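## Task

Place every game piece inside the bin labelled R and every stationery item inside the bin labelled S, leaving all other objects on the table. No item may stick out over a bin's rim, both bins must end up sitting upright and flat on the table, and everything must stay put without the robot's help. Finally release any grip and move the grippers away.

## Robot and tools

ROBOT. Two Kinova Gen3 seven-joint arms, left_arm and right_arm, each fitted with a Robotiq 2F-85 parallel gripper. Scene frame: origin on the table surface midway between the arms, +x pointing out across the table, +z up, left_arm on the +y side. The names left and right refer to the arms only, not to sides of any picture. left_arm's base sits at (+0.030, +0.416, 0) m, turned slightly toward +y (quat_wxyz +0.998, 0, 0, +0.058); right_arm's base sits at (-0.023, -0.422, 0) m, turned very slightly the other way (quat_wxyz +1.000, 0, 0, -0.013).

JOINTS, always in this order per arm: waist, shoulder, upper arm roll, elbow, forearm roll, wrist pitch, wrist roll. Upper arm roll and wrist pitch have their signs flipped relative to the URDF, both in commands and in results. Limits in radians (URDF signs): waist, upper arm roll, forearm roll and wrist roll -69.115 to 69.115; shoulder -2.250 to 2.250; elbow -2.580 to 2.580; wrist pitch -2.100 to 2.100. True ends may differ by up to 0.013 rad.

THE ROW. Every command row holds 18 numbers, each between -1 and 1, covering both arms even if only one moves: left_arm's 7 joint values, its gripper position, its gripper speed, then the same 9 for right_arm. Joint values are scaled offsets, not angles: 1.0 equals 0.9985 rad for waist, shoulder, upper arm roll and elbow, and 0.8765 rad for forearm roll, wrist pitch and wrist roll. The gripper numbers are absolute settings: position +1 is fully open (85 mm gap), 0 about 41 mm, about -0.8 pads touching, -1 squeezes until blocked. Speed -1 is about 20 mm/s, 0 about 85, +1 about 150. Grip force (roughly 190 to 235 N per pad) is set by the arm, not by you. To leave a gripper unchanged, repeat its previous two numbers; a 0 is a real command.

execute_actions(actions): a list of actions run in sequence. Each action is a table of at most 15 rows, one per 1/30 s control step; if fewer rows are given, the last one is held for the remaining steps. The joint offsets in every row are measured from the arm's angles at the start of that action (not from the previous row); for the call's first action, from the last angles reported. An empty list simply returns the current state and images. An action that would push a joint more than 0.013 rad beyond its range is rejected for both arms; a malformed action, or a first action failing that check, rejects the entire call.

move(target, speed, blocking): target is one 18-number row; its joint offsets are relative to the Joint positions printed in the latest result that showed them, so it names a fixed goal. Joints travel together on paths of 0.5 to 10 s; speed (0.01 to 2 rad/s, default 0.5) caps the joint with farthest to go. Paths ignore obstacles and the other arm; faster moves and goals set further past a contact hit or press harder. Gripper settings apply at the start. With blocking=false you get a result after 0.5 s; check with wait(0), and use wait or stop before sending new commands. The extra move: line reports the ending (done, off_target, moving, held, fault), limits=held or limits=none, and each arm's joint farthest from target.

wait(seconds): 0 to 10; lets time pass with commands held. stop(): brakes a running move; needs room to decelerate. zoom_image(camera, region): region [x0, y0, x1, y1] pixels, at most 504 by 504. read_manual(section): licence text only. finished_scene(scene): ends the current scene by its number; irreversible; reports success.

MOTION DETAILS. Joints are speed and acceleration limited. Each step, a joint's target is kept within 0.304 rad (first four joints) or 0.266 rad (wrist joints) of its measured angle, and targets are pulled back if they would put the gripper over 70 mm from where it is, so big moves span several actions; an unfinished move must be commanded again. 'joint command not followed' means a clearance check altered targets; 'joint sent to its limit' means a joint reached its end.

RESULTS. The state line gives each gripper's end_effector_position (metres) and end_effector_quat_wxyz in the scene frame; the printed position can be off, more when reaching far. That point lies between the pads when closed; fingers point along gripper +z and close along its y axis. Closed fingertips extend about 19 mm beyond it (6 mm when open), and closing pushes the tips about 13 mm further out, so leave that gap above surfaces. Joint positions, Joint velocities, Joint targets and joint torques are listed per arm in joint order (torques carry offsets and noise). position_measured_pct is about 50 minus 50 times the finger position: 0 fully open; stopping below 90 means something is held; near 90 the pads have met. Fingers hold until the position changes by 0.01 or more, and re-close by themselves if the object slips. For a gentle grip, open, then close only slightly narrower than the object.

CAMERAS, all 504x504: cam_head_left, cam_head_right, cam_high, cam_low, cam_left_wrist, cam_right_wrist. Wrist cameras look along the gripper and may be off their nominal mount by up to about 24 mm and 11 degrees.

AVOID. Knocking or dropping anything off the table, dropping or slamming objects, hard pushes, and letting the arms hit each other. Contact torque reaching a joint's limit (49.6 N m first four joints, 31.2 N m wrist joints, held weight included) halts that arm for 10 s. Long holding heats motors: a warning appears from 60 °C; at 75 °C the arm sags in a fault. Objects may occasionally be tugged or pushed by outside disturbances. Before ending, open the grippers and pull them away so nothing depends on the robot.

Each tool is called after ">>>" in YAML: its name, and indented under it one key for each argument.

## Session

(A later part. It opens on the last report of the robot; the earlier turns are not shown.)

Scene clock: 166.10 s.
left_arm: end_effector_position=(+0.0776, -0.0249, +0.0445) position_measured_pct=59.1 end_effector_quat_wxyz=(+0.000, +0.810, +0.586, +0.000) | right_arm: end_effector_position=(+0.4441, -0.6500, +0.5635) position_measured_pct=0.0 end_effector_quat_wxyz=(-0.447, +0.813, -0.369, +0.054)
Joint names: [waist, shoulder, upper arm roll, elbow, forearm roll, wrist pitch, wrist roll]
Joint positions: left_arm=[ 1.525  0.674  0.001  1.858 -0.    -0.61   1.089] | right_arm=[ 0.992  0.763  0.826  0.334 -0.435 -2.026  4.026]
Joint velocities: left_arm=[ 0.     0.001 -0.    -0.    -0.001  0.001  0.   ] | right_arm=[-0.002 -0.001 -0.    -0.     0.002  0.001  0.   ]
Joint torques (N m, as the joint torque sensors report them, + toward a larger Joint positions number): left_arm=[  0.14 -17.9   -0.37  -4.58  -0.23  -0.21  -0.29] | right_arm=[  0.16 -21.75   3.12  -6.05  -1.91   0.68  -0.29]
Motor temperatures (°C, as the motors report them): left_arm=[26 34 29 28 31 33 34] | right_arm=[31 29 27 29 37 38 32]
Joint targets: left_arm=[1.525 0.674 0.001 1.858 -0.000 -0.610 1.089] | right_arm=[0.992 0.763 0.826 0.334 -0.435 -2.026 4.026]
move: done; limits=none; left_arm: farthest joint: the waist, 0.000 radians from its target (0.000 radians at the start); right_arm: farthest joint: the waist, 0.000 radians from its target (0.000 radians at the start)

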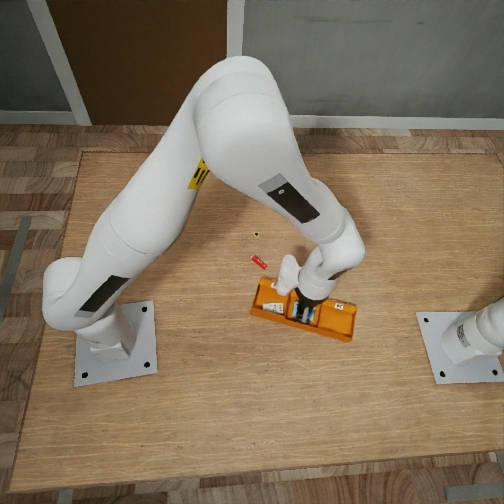

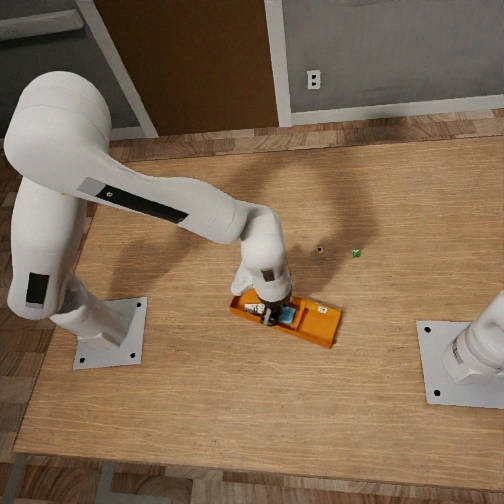

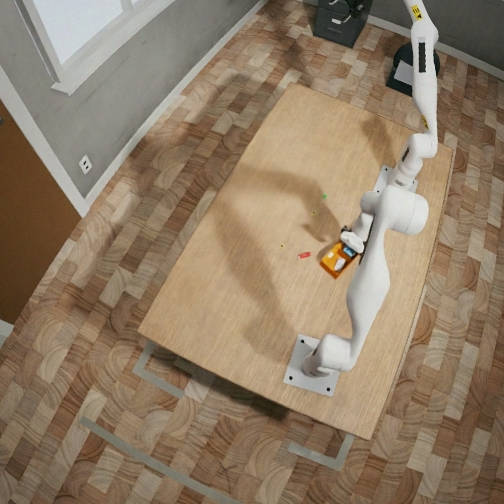

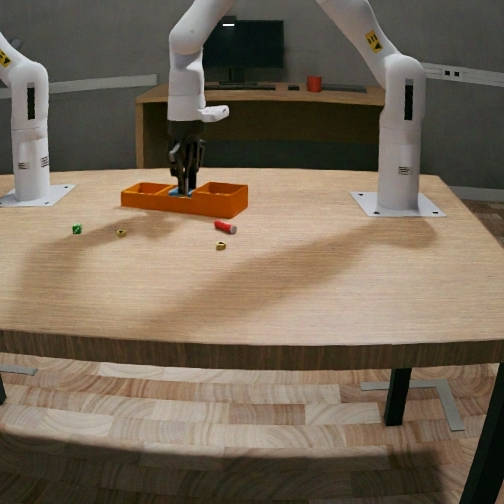

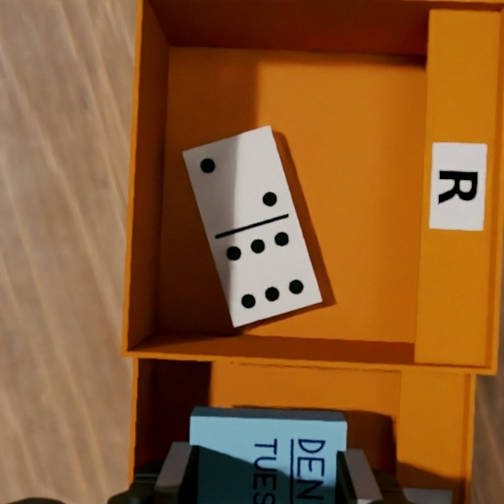

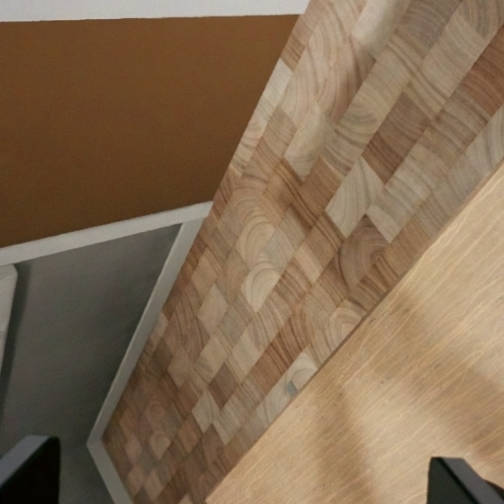

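>>> move:
  target: [0,0.012,0,0.004,0,0.018,0,-0.08,0,0,0,0,0,0,0,0,1,0]
  speed: 0.1

>>> move:
  target: [0,-0.15,0,-0.05,0,-0.225,0,-0.08,0,0,0,0,0,0,0,0,1,0]

>>> move:
  target: [-0.228,0.43,0,-0.87,0,-0.49,0,0.2,0,0,0,0,0,0,0,0,1,0]
  speed: 1.0

Scene clock: 175.57 s.
left_arm: end_effector_position=(+0.0775, -0.0246, +0.0385) position_measured_pct=54.0 end_effector_quat_wxyz=(+0.000, +0.810, +0.586, +0.000) | right_arm: end_effector_position=(+0.4441, -0.6500, +0.5635) position_measured_pct=0.0 end_effector_quat_wxyz=(-0.447, +0.813, -0.369, +0.054)
Joint names: [waist, shoulder, upper arm roll, elbow, forearm roll, wrist pitch, wrist roll]
Joint positions: left_arm=[ 1.525  0.686  0.001  1.862 -0.    -0.594  1.089] | right_arm=[ 0.992  0.763  0.826  0.334 -0.435 -2.026  4.026]
Joint velocities: left_arm=[ 0.001  0.002  0.     0.     0.     0.001 -0.001] | right_arm=[-0.001 -0.001 -0.    -0.     0.    -0.    -0.   ]
Joint torques (N m, as the joint torque sensors report them, + toward a larger Joint positions number): left_arm=[  0.15 -17.87  -0.27  -4.42  -0.25  -0.24  -0.19] | right_arm=[  0.27 -21.66   3.01  -6.09  -1.91   0.67  -0.29]
Motor temperatures (°C, as the motors report them): left_arm=[26 34 29 28 31 33 34] | right_arm=[31 29 27 29 37 38 32]
Joint targets: left_arm=[1.525 0.686 0.001 1.862 -0.000 -0.594 1.089] | right_arm=[0.992 0.763 0.826 0.334 -0.435 -2.026 4.026]
move: done; limits=none; left_arm: farthest joint: the waist, 0.000 radians from its target (0.000 radians at the start); right_arm: farthest joint: the waist, 0.000 radians from its target (0.000 radians at the start)

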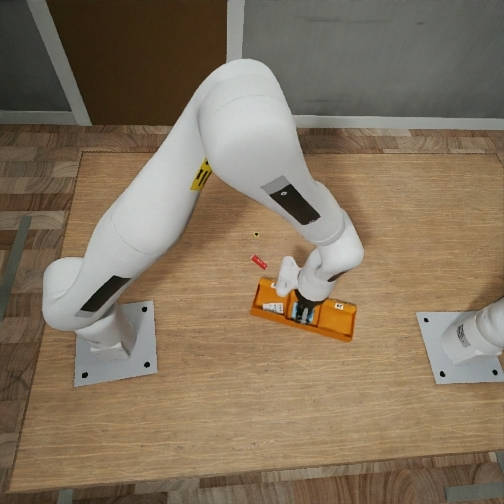

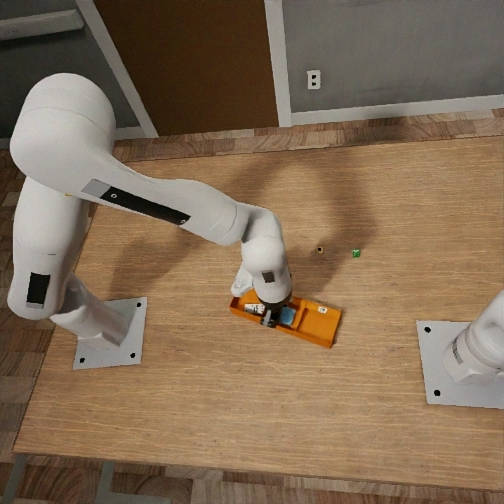

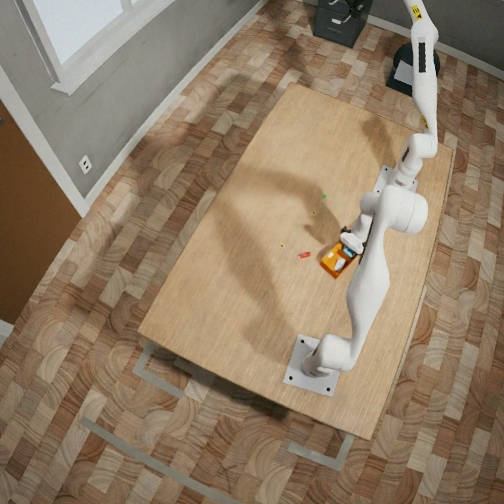

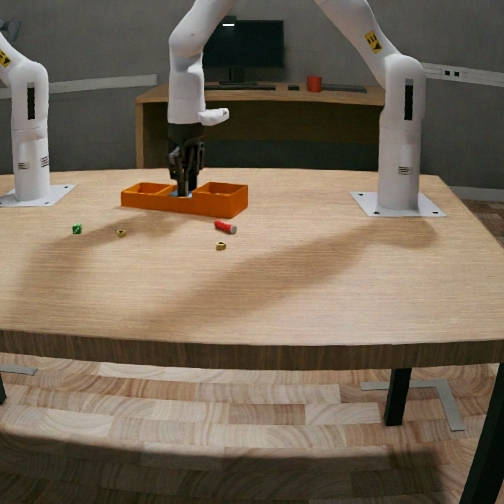

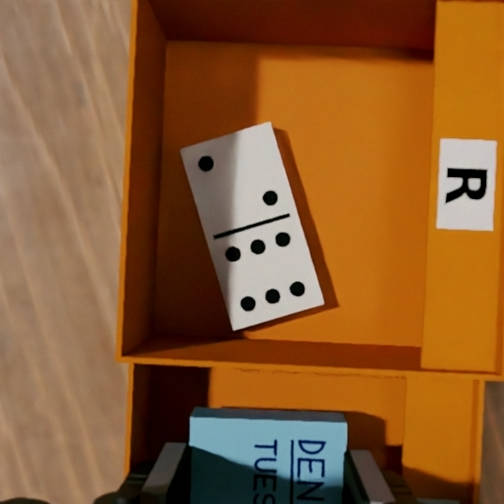

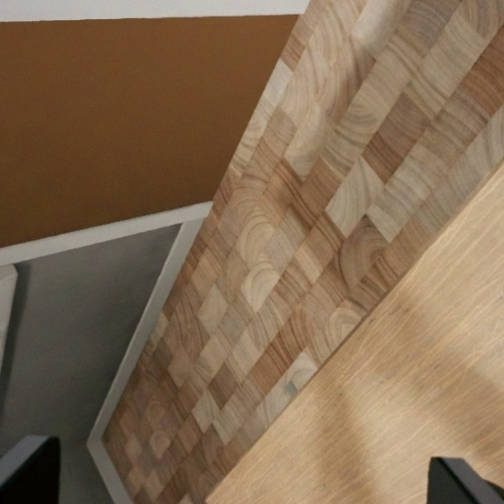

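Scene clock: 176.50 s.
left_arm: end_effector_position=(+0.0771, -0.0220, +0.1146) position_measured_pct=54.0 end_effector_quat_wxyz=(+0.001, +0.810, +0.586, -0.000) | right_arm: end_effector_position=(+0.4441, -0.6500, +0.5635) position_measured_pct=0.0 end_effector_quat_wxyz=(-0.447, +0.813, -0.369, +0.054)
Joint names: [waist, shoulder, upper arm roll, elbow, forearm roll, wrist pitch, wrist roll]
Joint positions: left_arm=[ 1.525  0.536  0.001  1.812 -0.    -0.791  1.089] | right_arm=[ 0.992  0.763  0.826  0.334 -0.435 -2.026  4.026]
Joint velocities: left_arm=[ 0.    -0.001 -0.001  0.    -0.    -0.    -0.   ] | right_arm=[-0.    -0.     0.    -0.001  0.002 -0.     0.   ]
Joint torques (N m, as the joint torque sensors report them, + toward a larger Joint positions number): left_arm=[  0.2  -16.94  -0.23  -5.82  -0.22  -0.26  -0.2 ] | right_arm=[  0.12 -21.73   3.19  -5.98  -1.9    0.7   -0.31]
Motor temperatures (°C, as the motors report them): left_arm=[26 34 29 28 31 33 34] | right_arm=[31 29 27 29 37 38 32]
Joint targets: left_arm=[1.525 0.536 0.001 1.812 -0.000 -0.791 1.089] | right_arm=[0.992 0.763 0.826 0.334 -0.435 -2.026 4.026]
move: done; limits=none; left_arm: farthest joint: the waist, 0.000 radians from its target (0.000 radians at the start); right_arm: farthest joint: the waist, 0.000 radians from its target (0.000 radians at the start)

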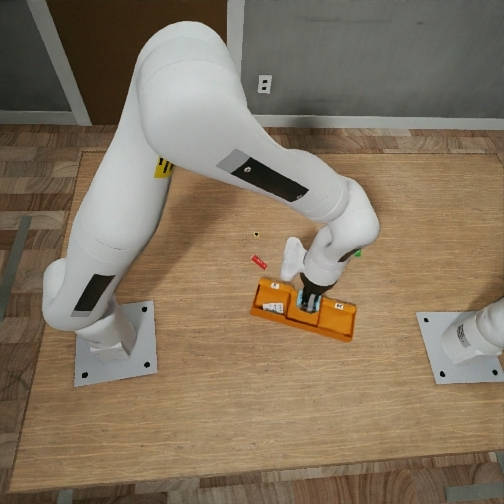

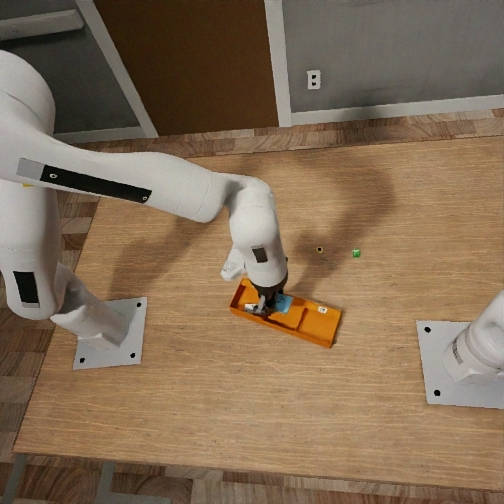

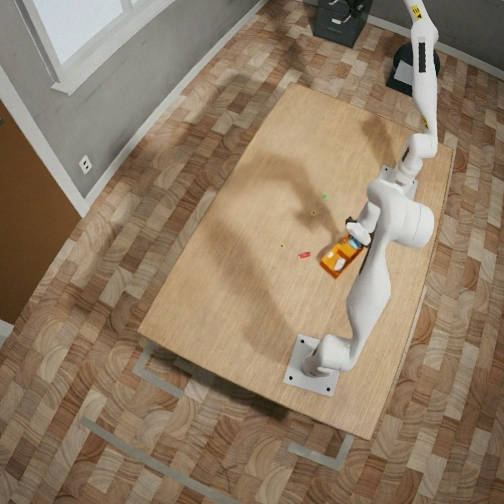

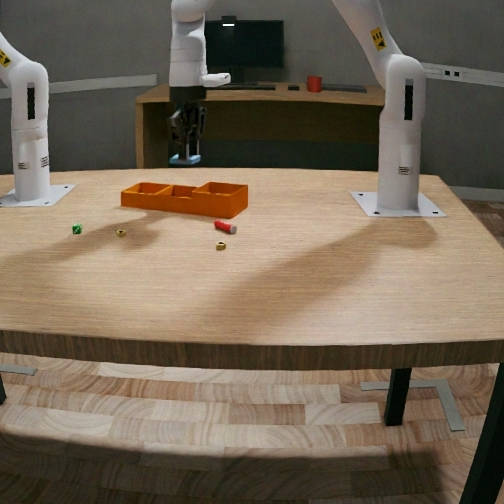

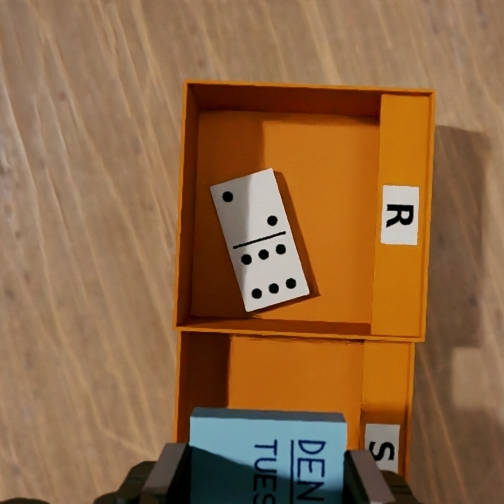

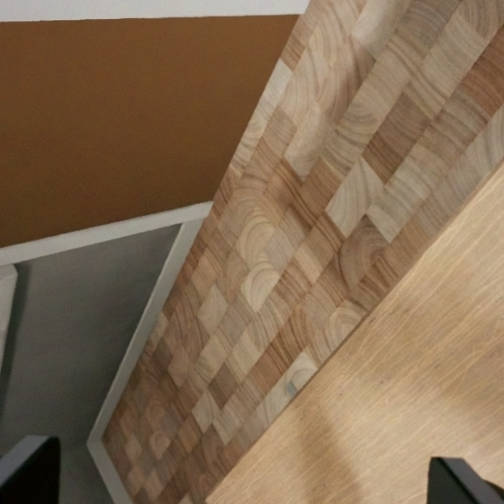

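Scene clock: 178.10 s.
left_arm: end_effector_position=(+0.2532, -0.1913, +0.1087) position_measured_pct=40.1 end_effector_quat_wxyz=(+0.006, +0.739, +0.674, -0.002) | right_arm: end_effector_position=(+0.4441, -0.6500, +0.5635) position_measured_pct=0.0 end_effector_quat_wxyz=(-0.447, +0.813, -0.369, +0.054)
Joint names: [waist, shoulder, upper arm roll, elbow, forearm roll, wrist pitch, wrist roll]
Joint positions: left_arm=[ 1.297  0.966  0.001  0.943 -0.    -1.221  1.089] | right_arm=[ 0.992  0.763  0.826  0.334 -0.435 -2.026  4.026]
Joint velocities: left_arm=[-0.002  0.004  0.001 -0.001  0.     0.    -0.002] | right_arm=[-0.     0.     0.     0.001  0.001 -0.001  0.   ]
Joint torques (N m, as the joint torque sensors report them, + toward a larger Joint positions number): left_arm=[  0.17 -25.07  -0.42  -7.88  -0.2   -0.15  -0.25] | right_arm=[  0.1  -21.74   2.99  -6.07  -1.9    0.66  -0.41]
Motor temperatures (°C, as the motors report them): left_arm=[26 34 29 28 31 33 34] | right_arm=[31 29 27 29 37 38 32]
Joint targets: left_arm=[1.297 0.966 0.001 0.943 -0.000 -1.221 1.089] | right_arm=[0.992 0.763 0.826 0.334 -0.435 -2.026 4.026]
move: done; limits=none; left_arm: farthest joint: the waist, 0.000 radians from its target (0.227 radians at the start); right_arm: farthest joint: the waist, 0.000 radians from its target (0.000 radians at the start)

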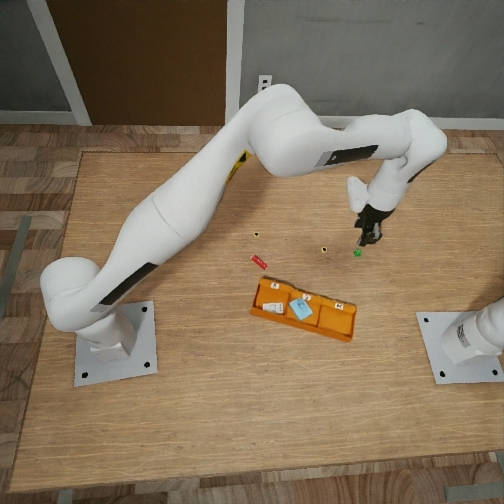

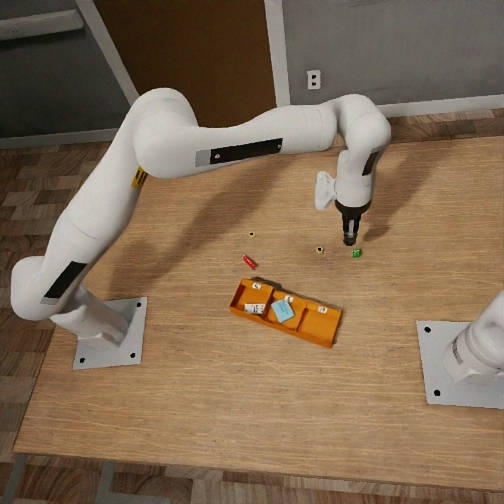

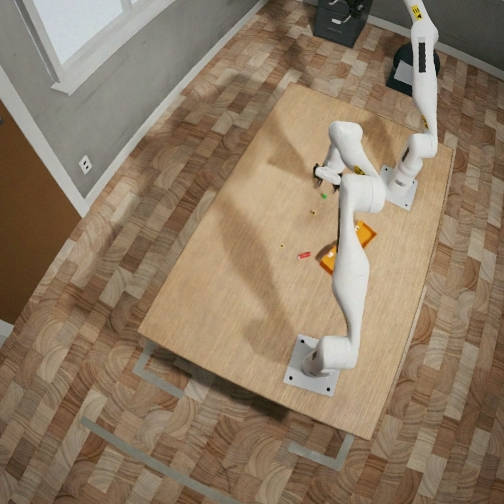

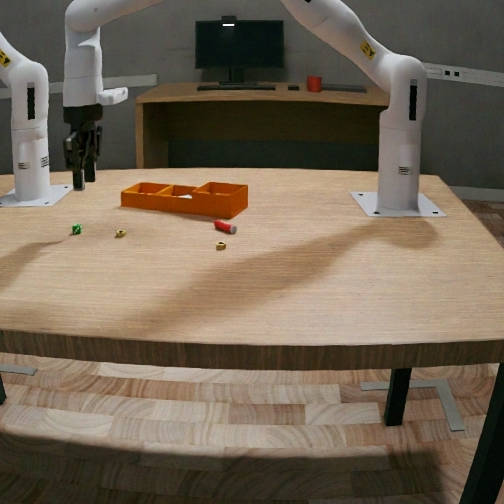

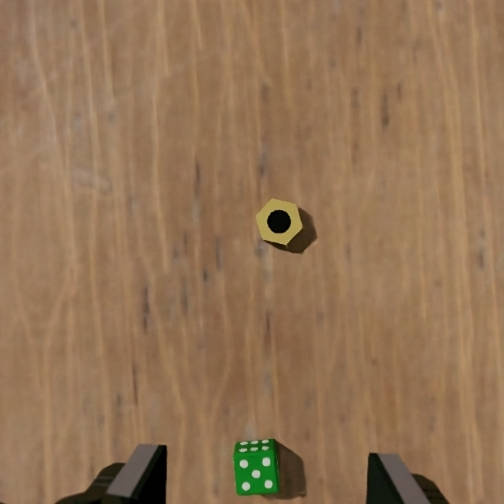

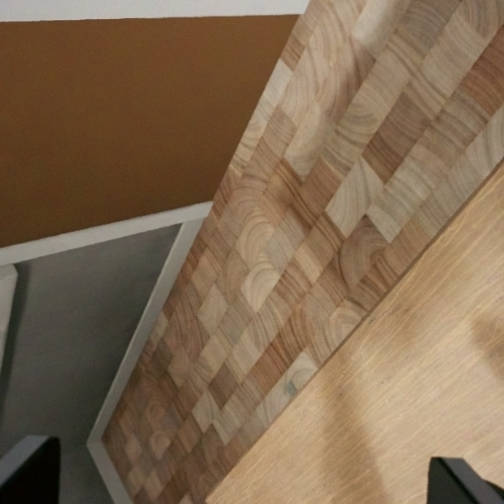

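>>> move:
  target: [0.019,0.139,0,-0.019,0,0.125,0.02,0.2,0,0,0,0,0,0,0,0,1,0]
  speed: 0.3

>>> zoom_image:
  camera: "cam_head_left"
  region: [245,270,365,350]

Scene clock: 184.20 s.
left_arm: end_effector_position=(+0.2461, -0.2067, +0.0239) position_measured_pct=40.1 end_effector_quat_wxyz=(+0.001, +0.739, +0.673, +0.000) | right_arm: end_effector_position=(+0.4441, -0.6500, +0.5635) position_measured_pct=0.0 end_effector_quat_wxyz=(-0.447, +0.813, -0.369, +0.054)
Joint names: [waist, shoulder, upper arm roll, elbow, forearm roll, wrist pitch, wrist roll]
Joint positions: left_arm=[ 1.316  1.104  0.001  0.924 -0.    -1.111  1.107] | right_arm=[ 0.992  0.763  0.826  0.334 -0.435 -2.026  4.026]
Joint velocities: left_arm=[ 0.     0.002 -0.    -0.     0.001  0.    -0.   ] | right_arm=[ 0.    -0.     0.    -0.001 -0.001 -0.001 -0.   ]
Joint torques (N m, as the joint torque sensors report them, + toward a larger Joint positions number): left_arm=[  0.06 -26.1   -0.32  -7.56  -0.22  -0.2   -0.21] | right_arm=[ -0.05 -21.7    3.08  -6.04  -1.95   0.54  -0.25]
Motor temperatures (°C, as the motors report them): left_arm=[26 34 29 28 31 33 34] | right_arm=[31 29 27 29 37 38 32]
Joint targets: left_arm=[1.316 1.104 0.001 0.924 -0.000 -1.111 1.107] | right_arm=[0.992 0.763 0.826 0.334 -0.435 -2.026 4.026]
move: done; limits=none; left_arm: farthest joint: the shoulder, 0.001 radians from its target (0.139 radians at the start); right_arm: farthest joint: the waist, 0.000 radians from its target (0.000 radians at the start)

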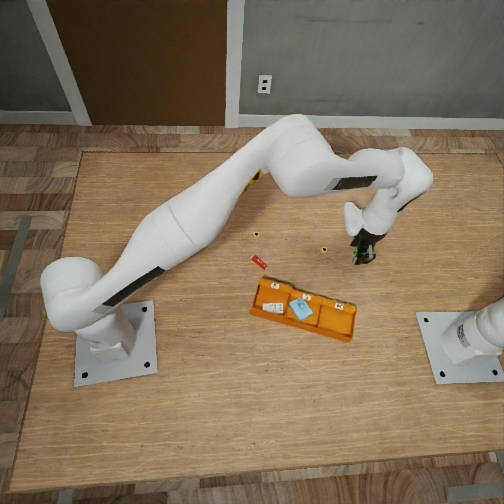

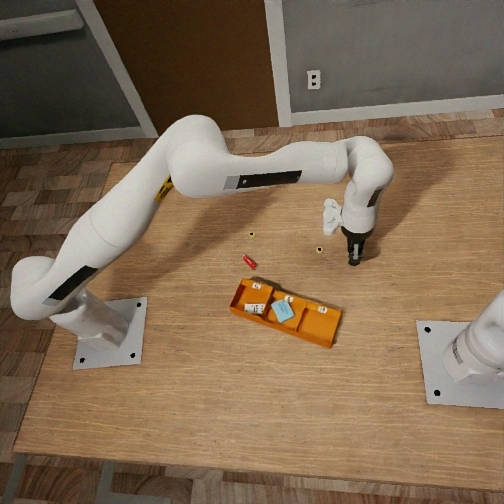

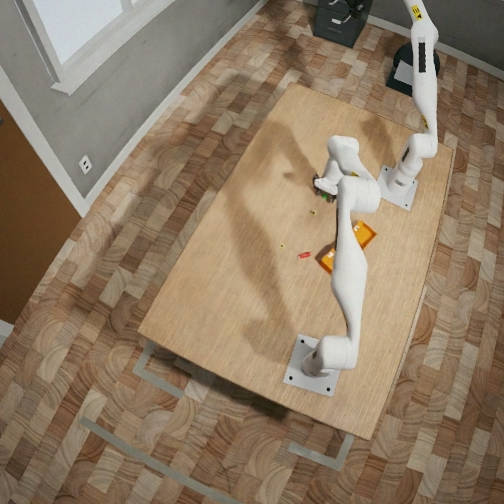

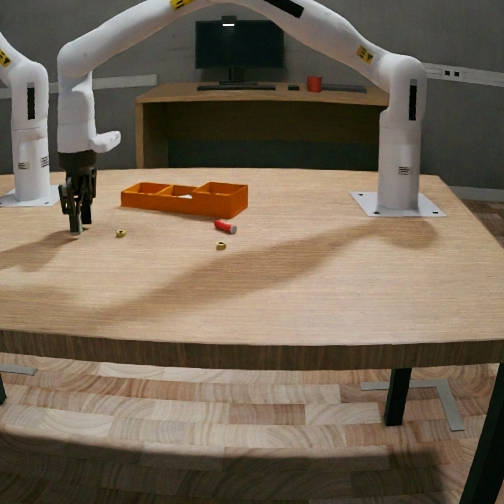

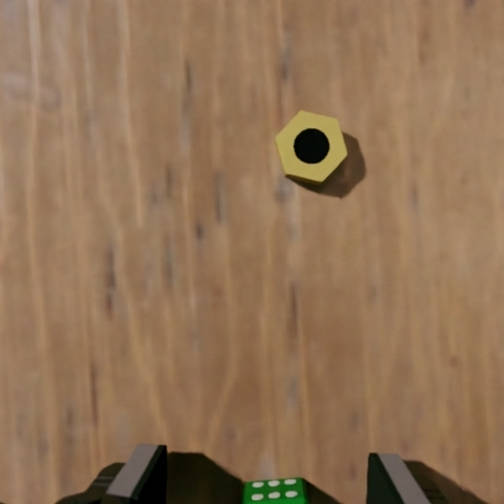

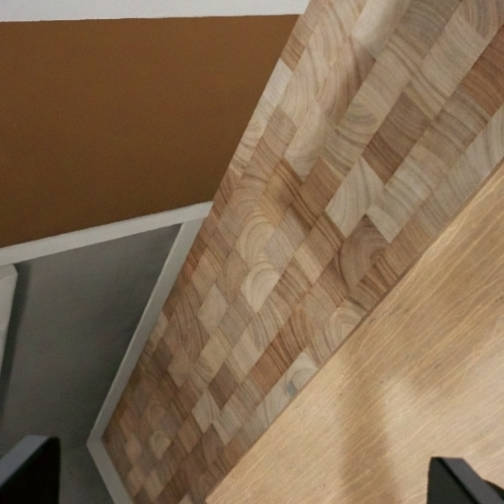

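Region (245, 270, 365, 350) of cam_head_left's 504x504 image, scaled by 4.200, with more detail than that image has.

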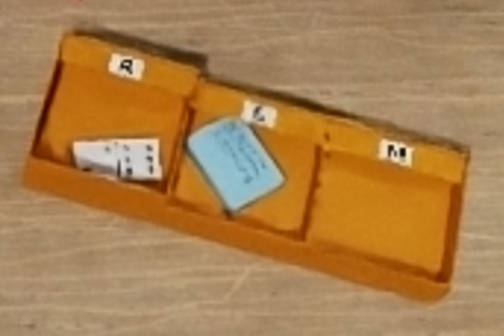

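>>> move:
  target: [0,0,0,0,0,0,0,-1,0.5,0,0,0,0,0,0,0,1,0]

>>> move:
  target: [0,-0.17,0,0.02,0,-0.17,0,-1,0.5,0,0,0,0,0,0,0,1,0]
  speed: 0.6

Scene clock: 187.97 s.
left_arm: end_effector_position=(+0.2461, -0.2068, +0.0243) position_measured_pct=81.0 end_effector_quat_wxyz=(+0.001, +0.739, +0.673, -0.000) | right_arm: end_effector_position=(+0.4441, -0.6500, +0.5635) position_measured_pct=0.0 end_effector_quat_wxyz=(-0.447, +0.813, -0.369, +0.054)
Joint names: [waist, shoulder, upper arm roll, elbow, forearm roll, wrist pitch, wrist roll]
Joint positions: left_arm=[ 1.316  1.104  0.001  0.924 -0.    -1.111  1.107] | right_arm=[ 0.992  0.763  0.826  0.334 -0.435 -2.026  4.026]
Joint velocities: left_arm=[-0.001 -0.    -0.     0.     0.    -0.001  0.   ] | right_arm=[ 0.     0.001 -0.     0.001  0.     0.    -0.   ]
Joint torques (N m, as the joint torque sensors report them, + toward a larger Joint positions number): left_arm=[  0.18 -25.77  -0.37  -7.36  -0.2   -0.17  -0.26] | right_arm=[  0.01 -21.56   3.06  -6.04  -1.94   0.68  -0.28]
Motor temperatures (°C, as the motors report them): left_arm=[26 34 29 28 31 33 34] | right_arm=[31 29 27 29 37 38 32]
Joint targets: left_arm=[1.316 1.104 0.001 0.924 -0.000 -1.111 1.107] | right_arm=[0.992 0.763 0.826 0.334 -0.435 -2.026 4.026]
move: done; limits=none; left_arm: farthest joint: the waist, 0.000 radians from its target (0.000 radians at the start); right_arm: farthest joint: the waist, 0.000 radians from its target (0.000 radians at the start)

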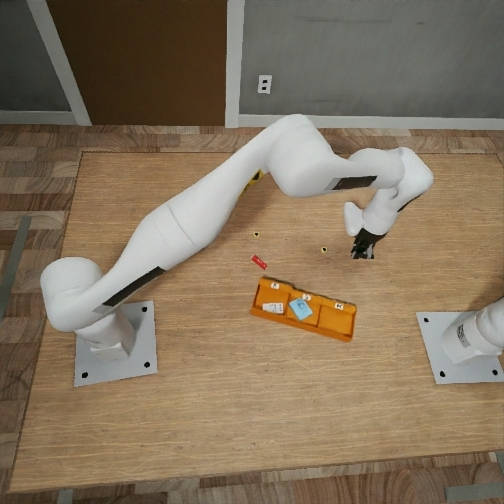

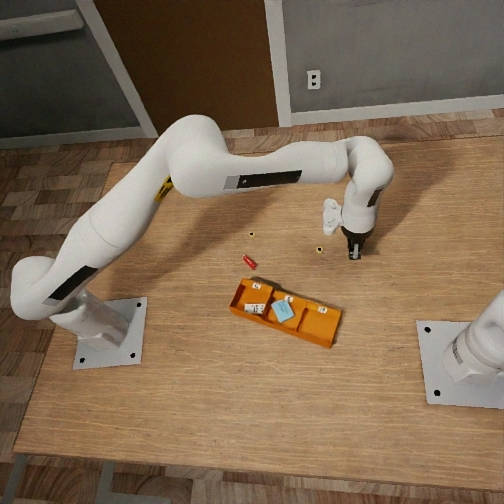

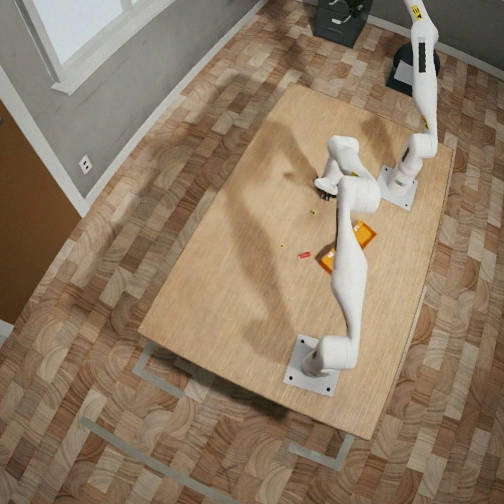

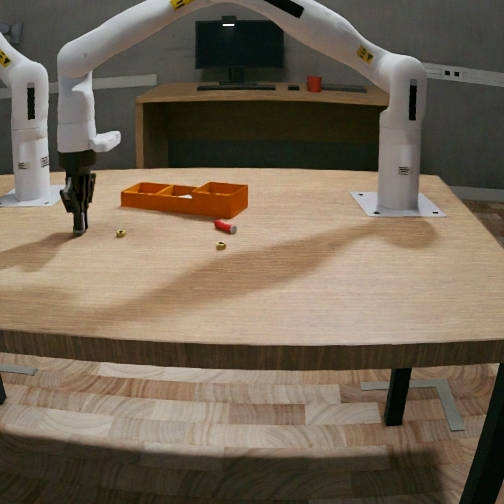

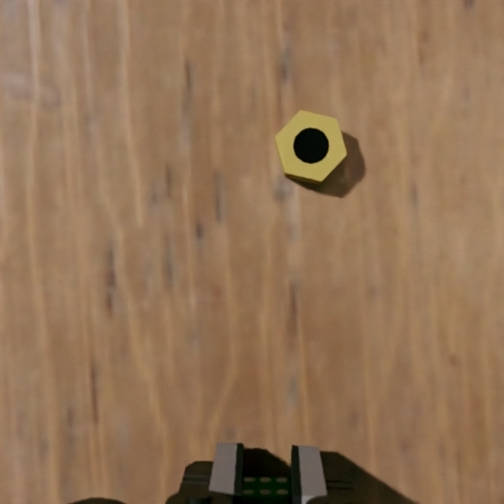

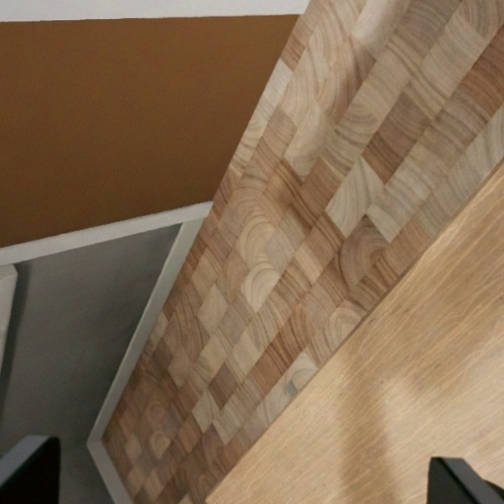

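Scene clock: 188.87 s.
left_arm: end_effector_position=(+0.2390, -0.1885, +0.1285) position_measured_pct=81.0 end_effector_quat_wxyz=(+0.002, +0.739, +0.674, -0.000) | right_arm: end_effector_position=(+0.4441, -0.6500, +0.5635) position_measured_pct=0.0 end_effector_quat_wxyz=(-0.447, +0.813, -0.369, +0.054)
Joint names: [waist, shoulder, upper arm roll, elbow, forearm roll, wrist pitch, wrist roll]
Joint positions: left_arm=[ 1.316  0.934  0.001  0.944 -0.    -1.26   1.107] | right_arm=[ 0.992  0.763  0.826  0.334 -0.435 -2.026  4.026]
Joint velocities: left_arm=[ 0.    -0.001  0.001  0.     0.    -0.    -0.004] | right_arm=[ 0.     0.    -0.    -0.001  0.     0.     0.   ]
Joint torques (N m, as the joint torque sensors report them, + toward a larger Joint positions number): left_arm=[  0.13 -24.73  -0.35  -7.75  -0.19  -0.27  -0.29] | right_arm=[  0.06 -21.84   3.12  -6.12  -1.92   0.69  -0.34]
Motor temperatures (°C, as the motors report them): left_arm=[26 34 29 28 31 33 34] | right_arm=[31 29 27 29 37 38 32]
Joint targets: left_arm=[1.316 0.934 0.001 0.944 -0.000 -1.260 1.107] | right_arm=[0.992 0.763 0.826 0.334 -0.435 -2.026 4.026]
move: done; limits=none; left_arm: farthest joint: the waist, 0.000 radians from its target (0.000 radians at the start); right_arm: farthest joint: the waist, 0.000 radians from its target (0.000 radians at the start)

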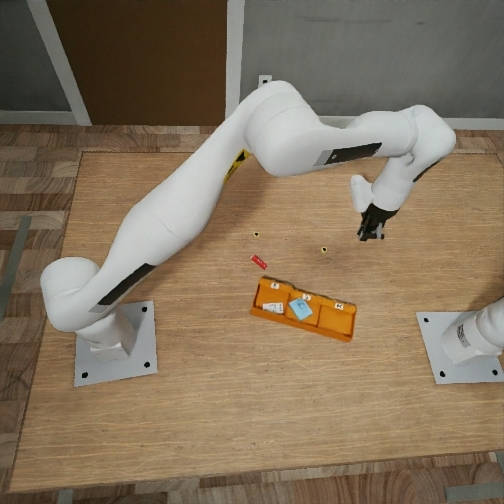

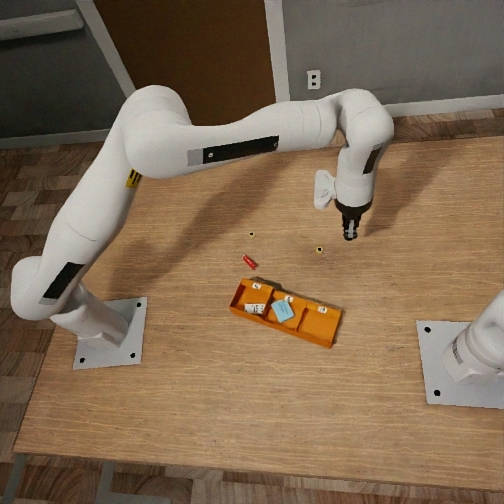

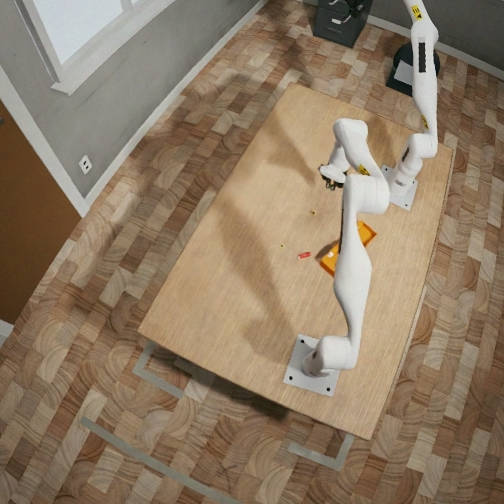

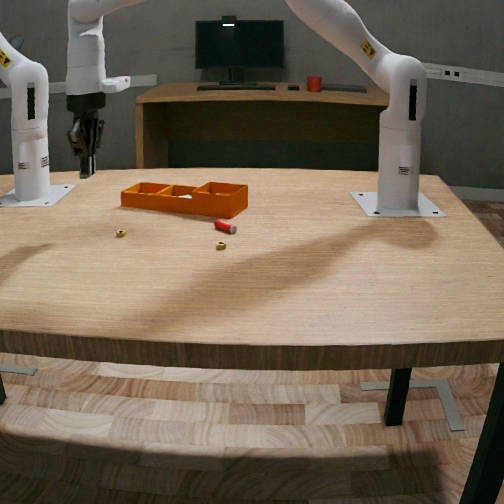

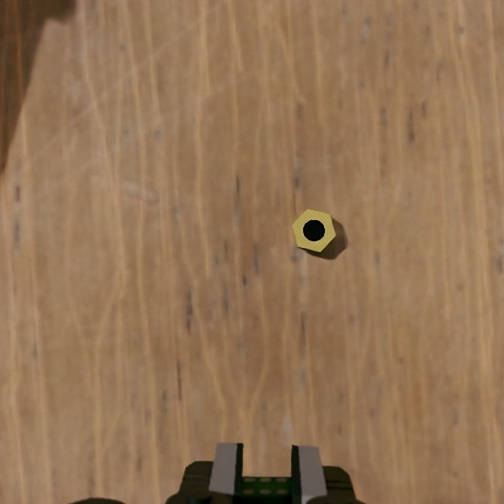

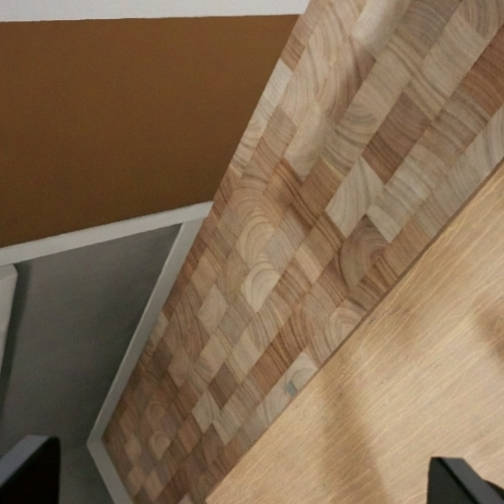

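>>> move:
  target: [0.03,-0.3,0,0.57,0,0.32,-0.08,-1,0.5,0,0,0,0,0,0,0,1,0]
  speed: 0.9

>>> move:
  target: [0.028,-0.228,0,0.574,0,0.378,-0.076,-1,0.5,0,0,0,0,0,0,0,1,0]
  speed: 0.9

Scene clock: 200.00 s.
left_arm: end_effector_position=(+0.1801, -0.0798, +0.1407) position_measured_pct=81.0 end_effector_quat_wxyz=(+0.007, +0.772, +0.636, -0.002) | right_arm: end_effector_position=(+0.4441, -0.6500, +0.5635) position_measured_pct=0.0 end_effector_quat_wxyz=(-0.447, +0.813, -0.369, +0.054)
Joint names: [waist, shoulder, upper arm roll, elbow, forearm roll, wrist pitch, wrist roll]
Joint positions: left_arm=[ 1.346  0.635  0.001  1.513 -0.    -0.98   1.037] | right_arm=[ 0.992  0.763  0.826  0.334 -0.435 -2.026  4.026]
Joint velocities: left_arm=[ 0.001 -0.003  0.001  0.    -0.     0.    -0.   ] | right_arm=[ 0.     0.001  0.    -0.     0.002 -0.002 -0.   ]
Joint torques (N m, as the joint torque sensors report them, + toward a larger Joint positions number): left_arm=[  0.13 -19.69  -0.25  -6.95  -0.16  -0.14  -0.22] | right_arm=[  0.15 -21.77   2.96  -6.13  -1.95   0.65  -0.39]
Motor temperatures (°C, as the motors report them): left_arm=[26 34 29 28 31 33 34] | right_arm=[31 29 27 29 37 38 32]
Joint targets: left_arm=[1.346 0.635 0.001 1.513 -0.000 -0.980 1.037] | right_arm=[0.992 0.763 0.826 0.334 -0.435 -2.026 4.026]
move: done; limits=none; left_arm: farthest joint: the shoulder, 0.001 radians from its target (0.299 radians at the start); right_arm: farthest joint: the waist, 0.000 radians from its target (0.000 radians at the start)

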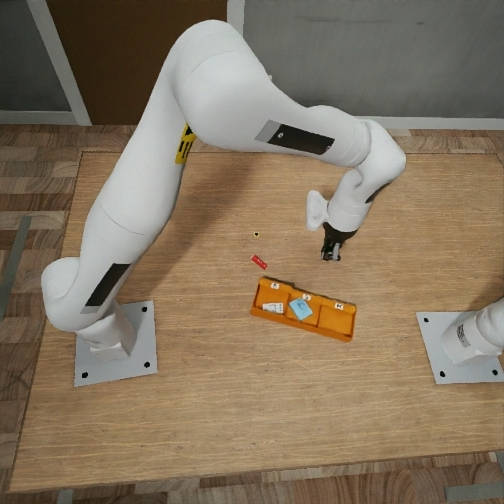

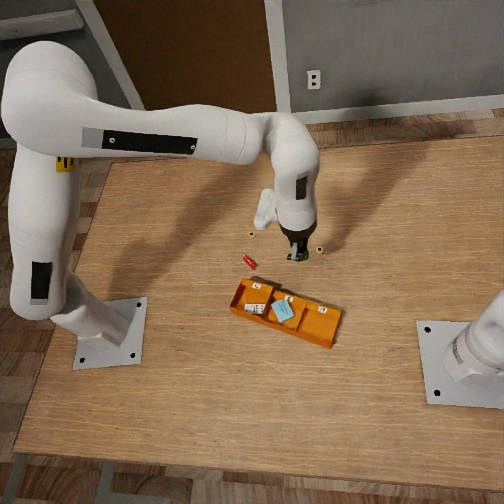

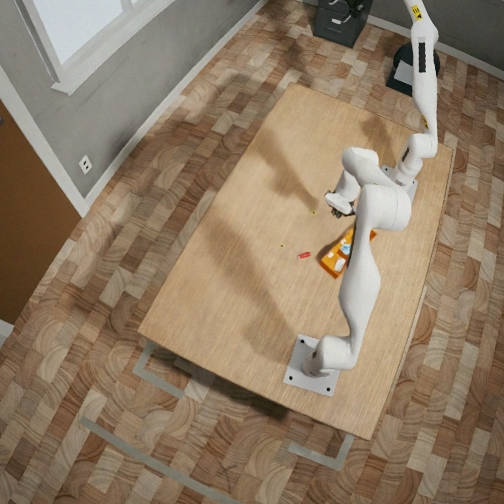

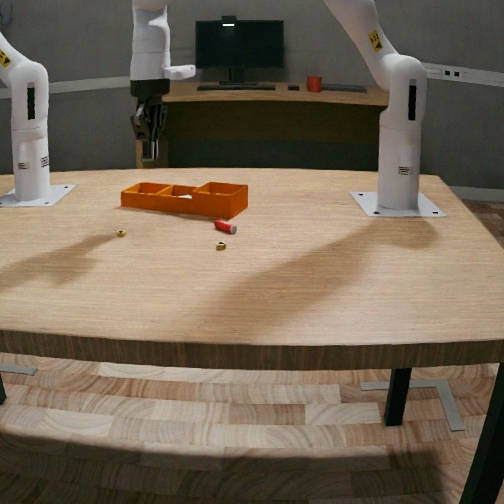

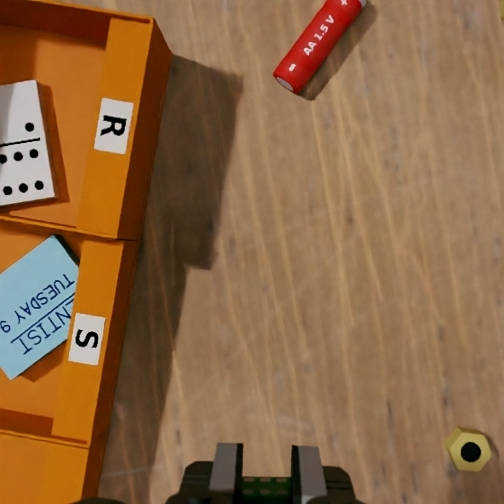

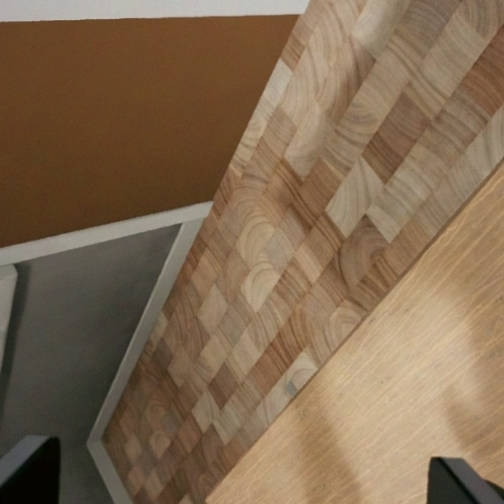

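Scene clock: 201.30 s.
left_arm: end_effector_position=(+0.1166, +0.0694, +0.1091) position_measured_pct=81.0 end_effector_quat_wxyz=(-0.000, +0.801, +0.599, +0.000) | right_arm: end_effector_position=(+0.4441, -0.6500, +0.5635) position_measured_pct=0.0 end_effector_quat_wxyz=(-0.447, +0.813, -0.369, +0.054)
Joint names: [waist, shoulder, upper arm roll, elbow, forearm roll, wrist pitch, wrist roll]
Joint positions: left_arm=[ 1.374  0.408  0.001  2.086 -0.    -0.648  0.97 ] | right_arm=[ 0.992  0.763  0.826  0.334 -0.435 -2.026  4.026]
Joint velocities: left_arm=[-0.001 -0.002  0.     0.    -0.001 -0.001  0.002] | right_arm=[-0.001  0.     0.     0.     0.    -0.001  0.   ]
Joint torques (N m, as the joint torque sensors report them, + toward a larger Joint positions number): left_arm=[  0.18 -13.24  -0.14  -4.78  -0.2   -0.18  -0.23] | right_arm=[  0.14 -21.69   3.01  -6.01  -1.92   0.69  -0.37]
Motor temperatures (°C, as the motors report them): left_arm=[26 34 29 28 31 33 34] | right_arm=[31 29 27 29 37 38 32]
Joint targets: left_arm=[1.374 0.407 0.001 2.086 -0.000 -0.648 0.970] | right_arm=[0.992 0.763 0.826 0.334 -0.435 -2.026 4.026]
move: done; limits=none; left_arm: farthest joint: the waist, 0.000 radians from its target (0.028 radians at the start); right_arm: farthest joint: the waist, 0.000 radians from its target (0.000 radians at the start)

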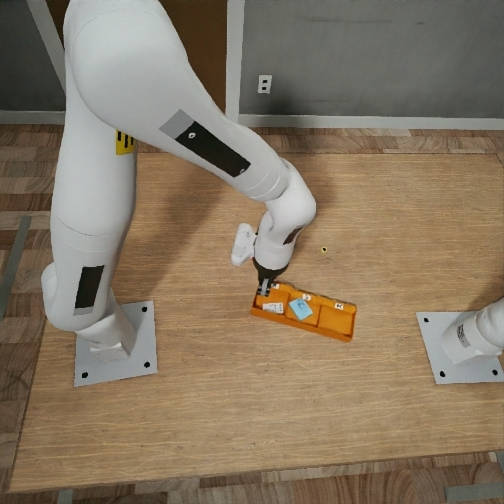

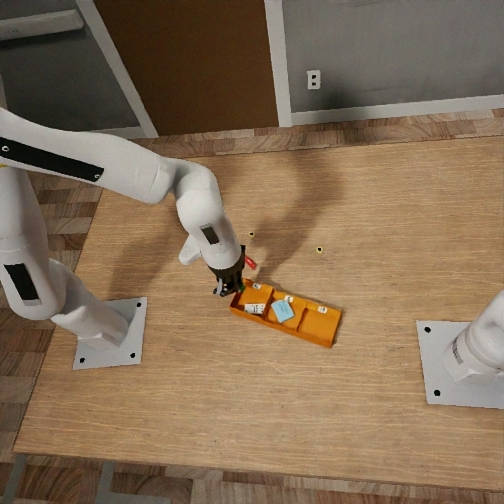

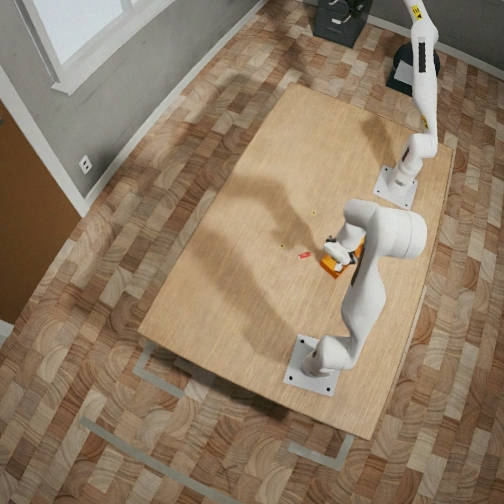

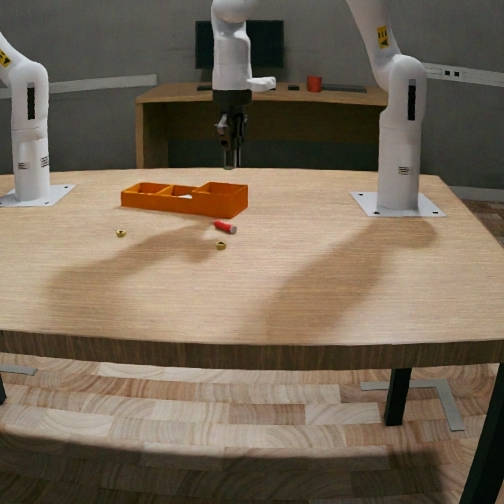

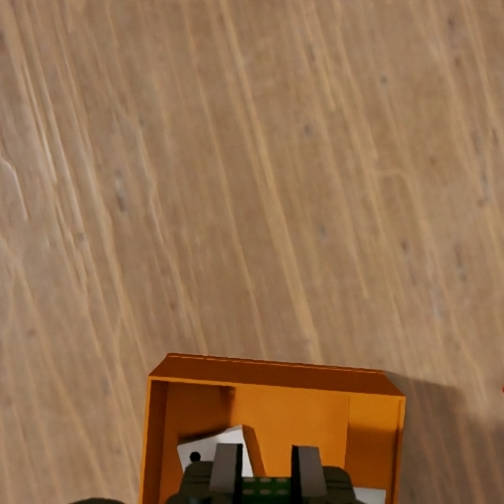

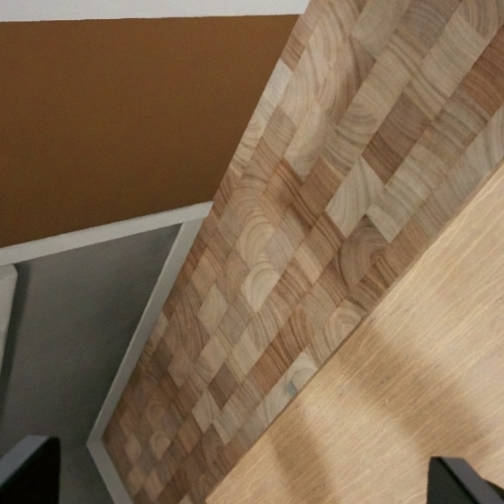

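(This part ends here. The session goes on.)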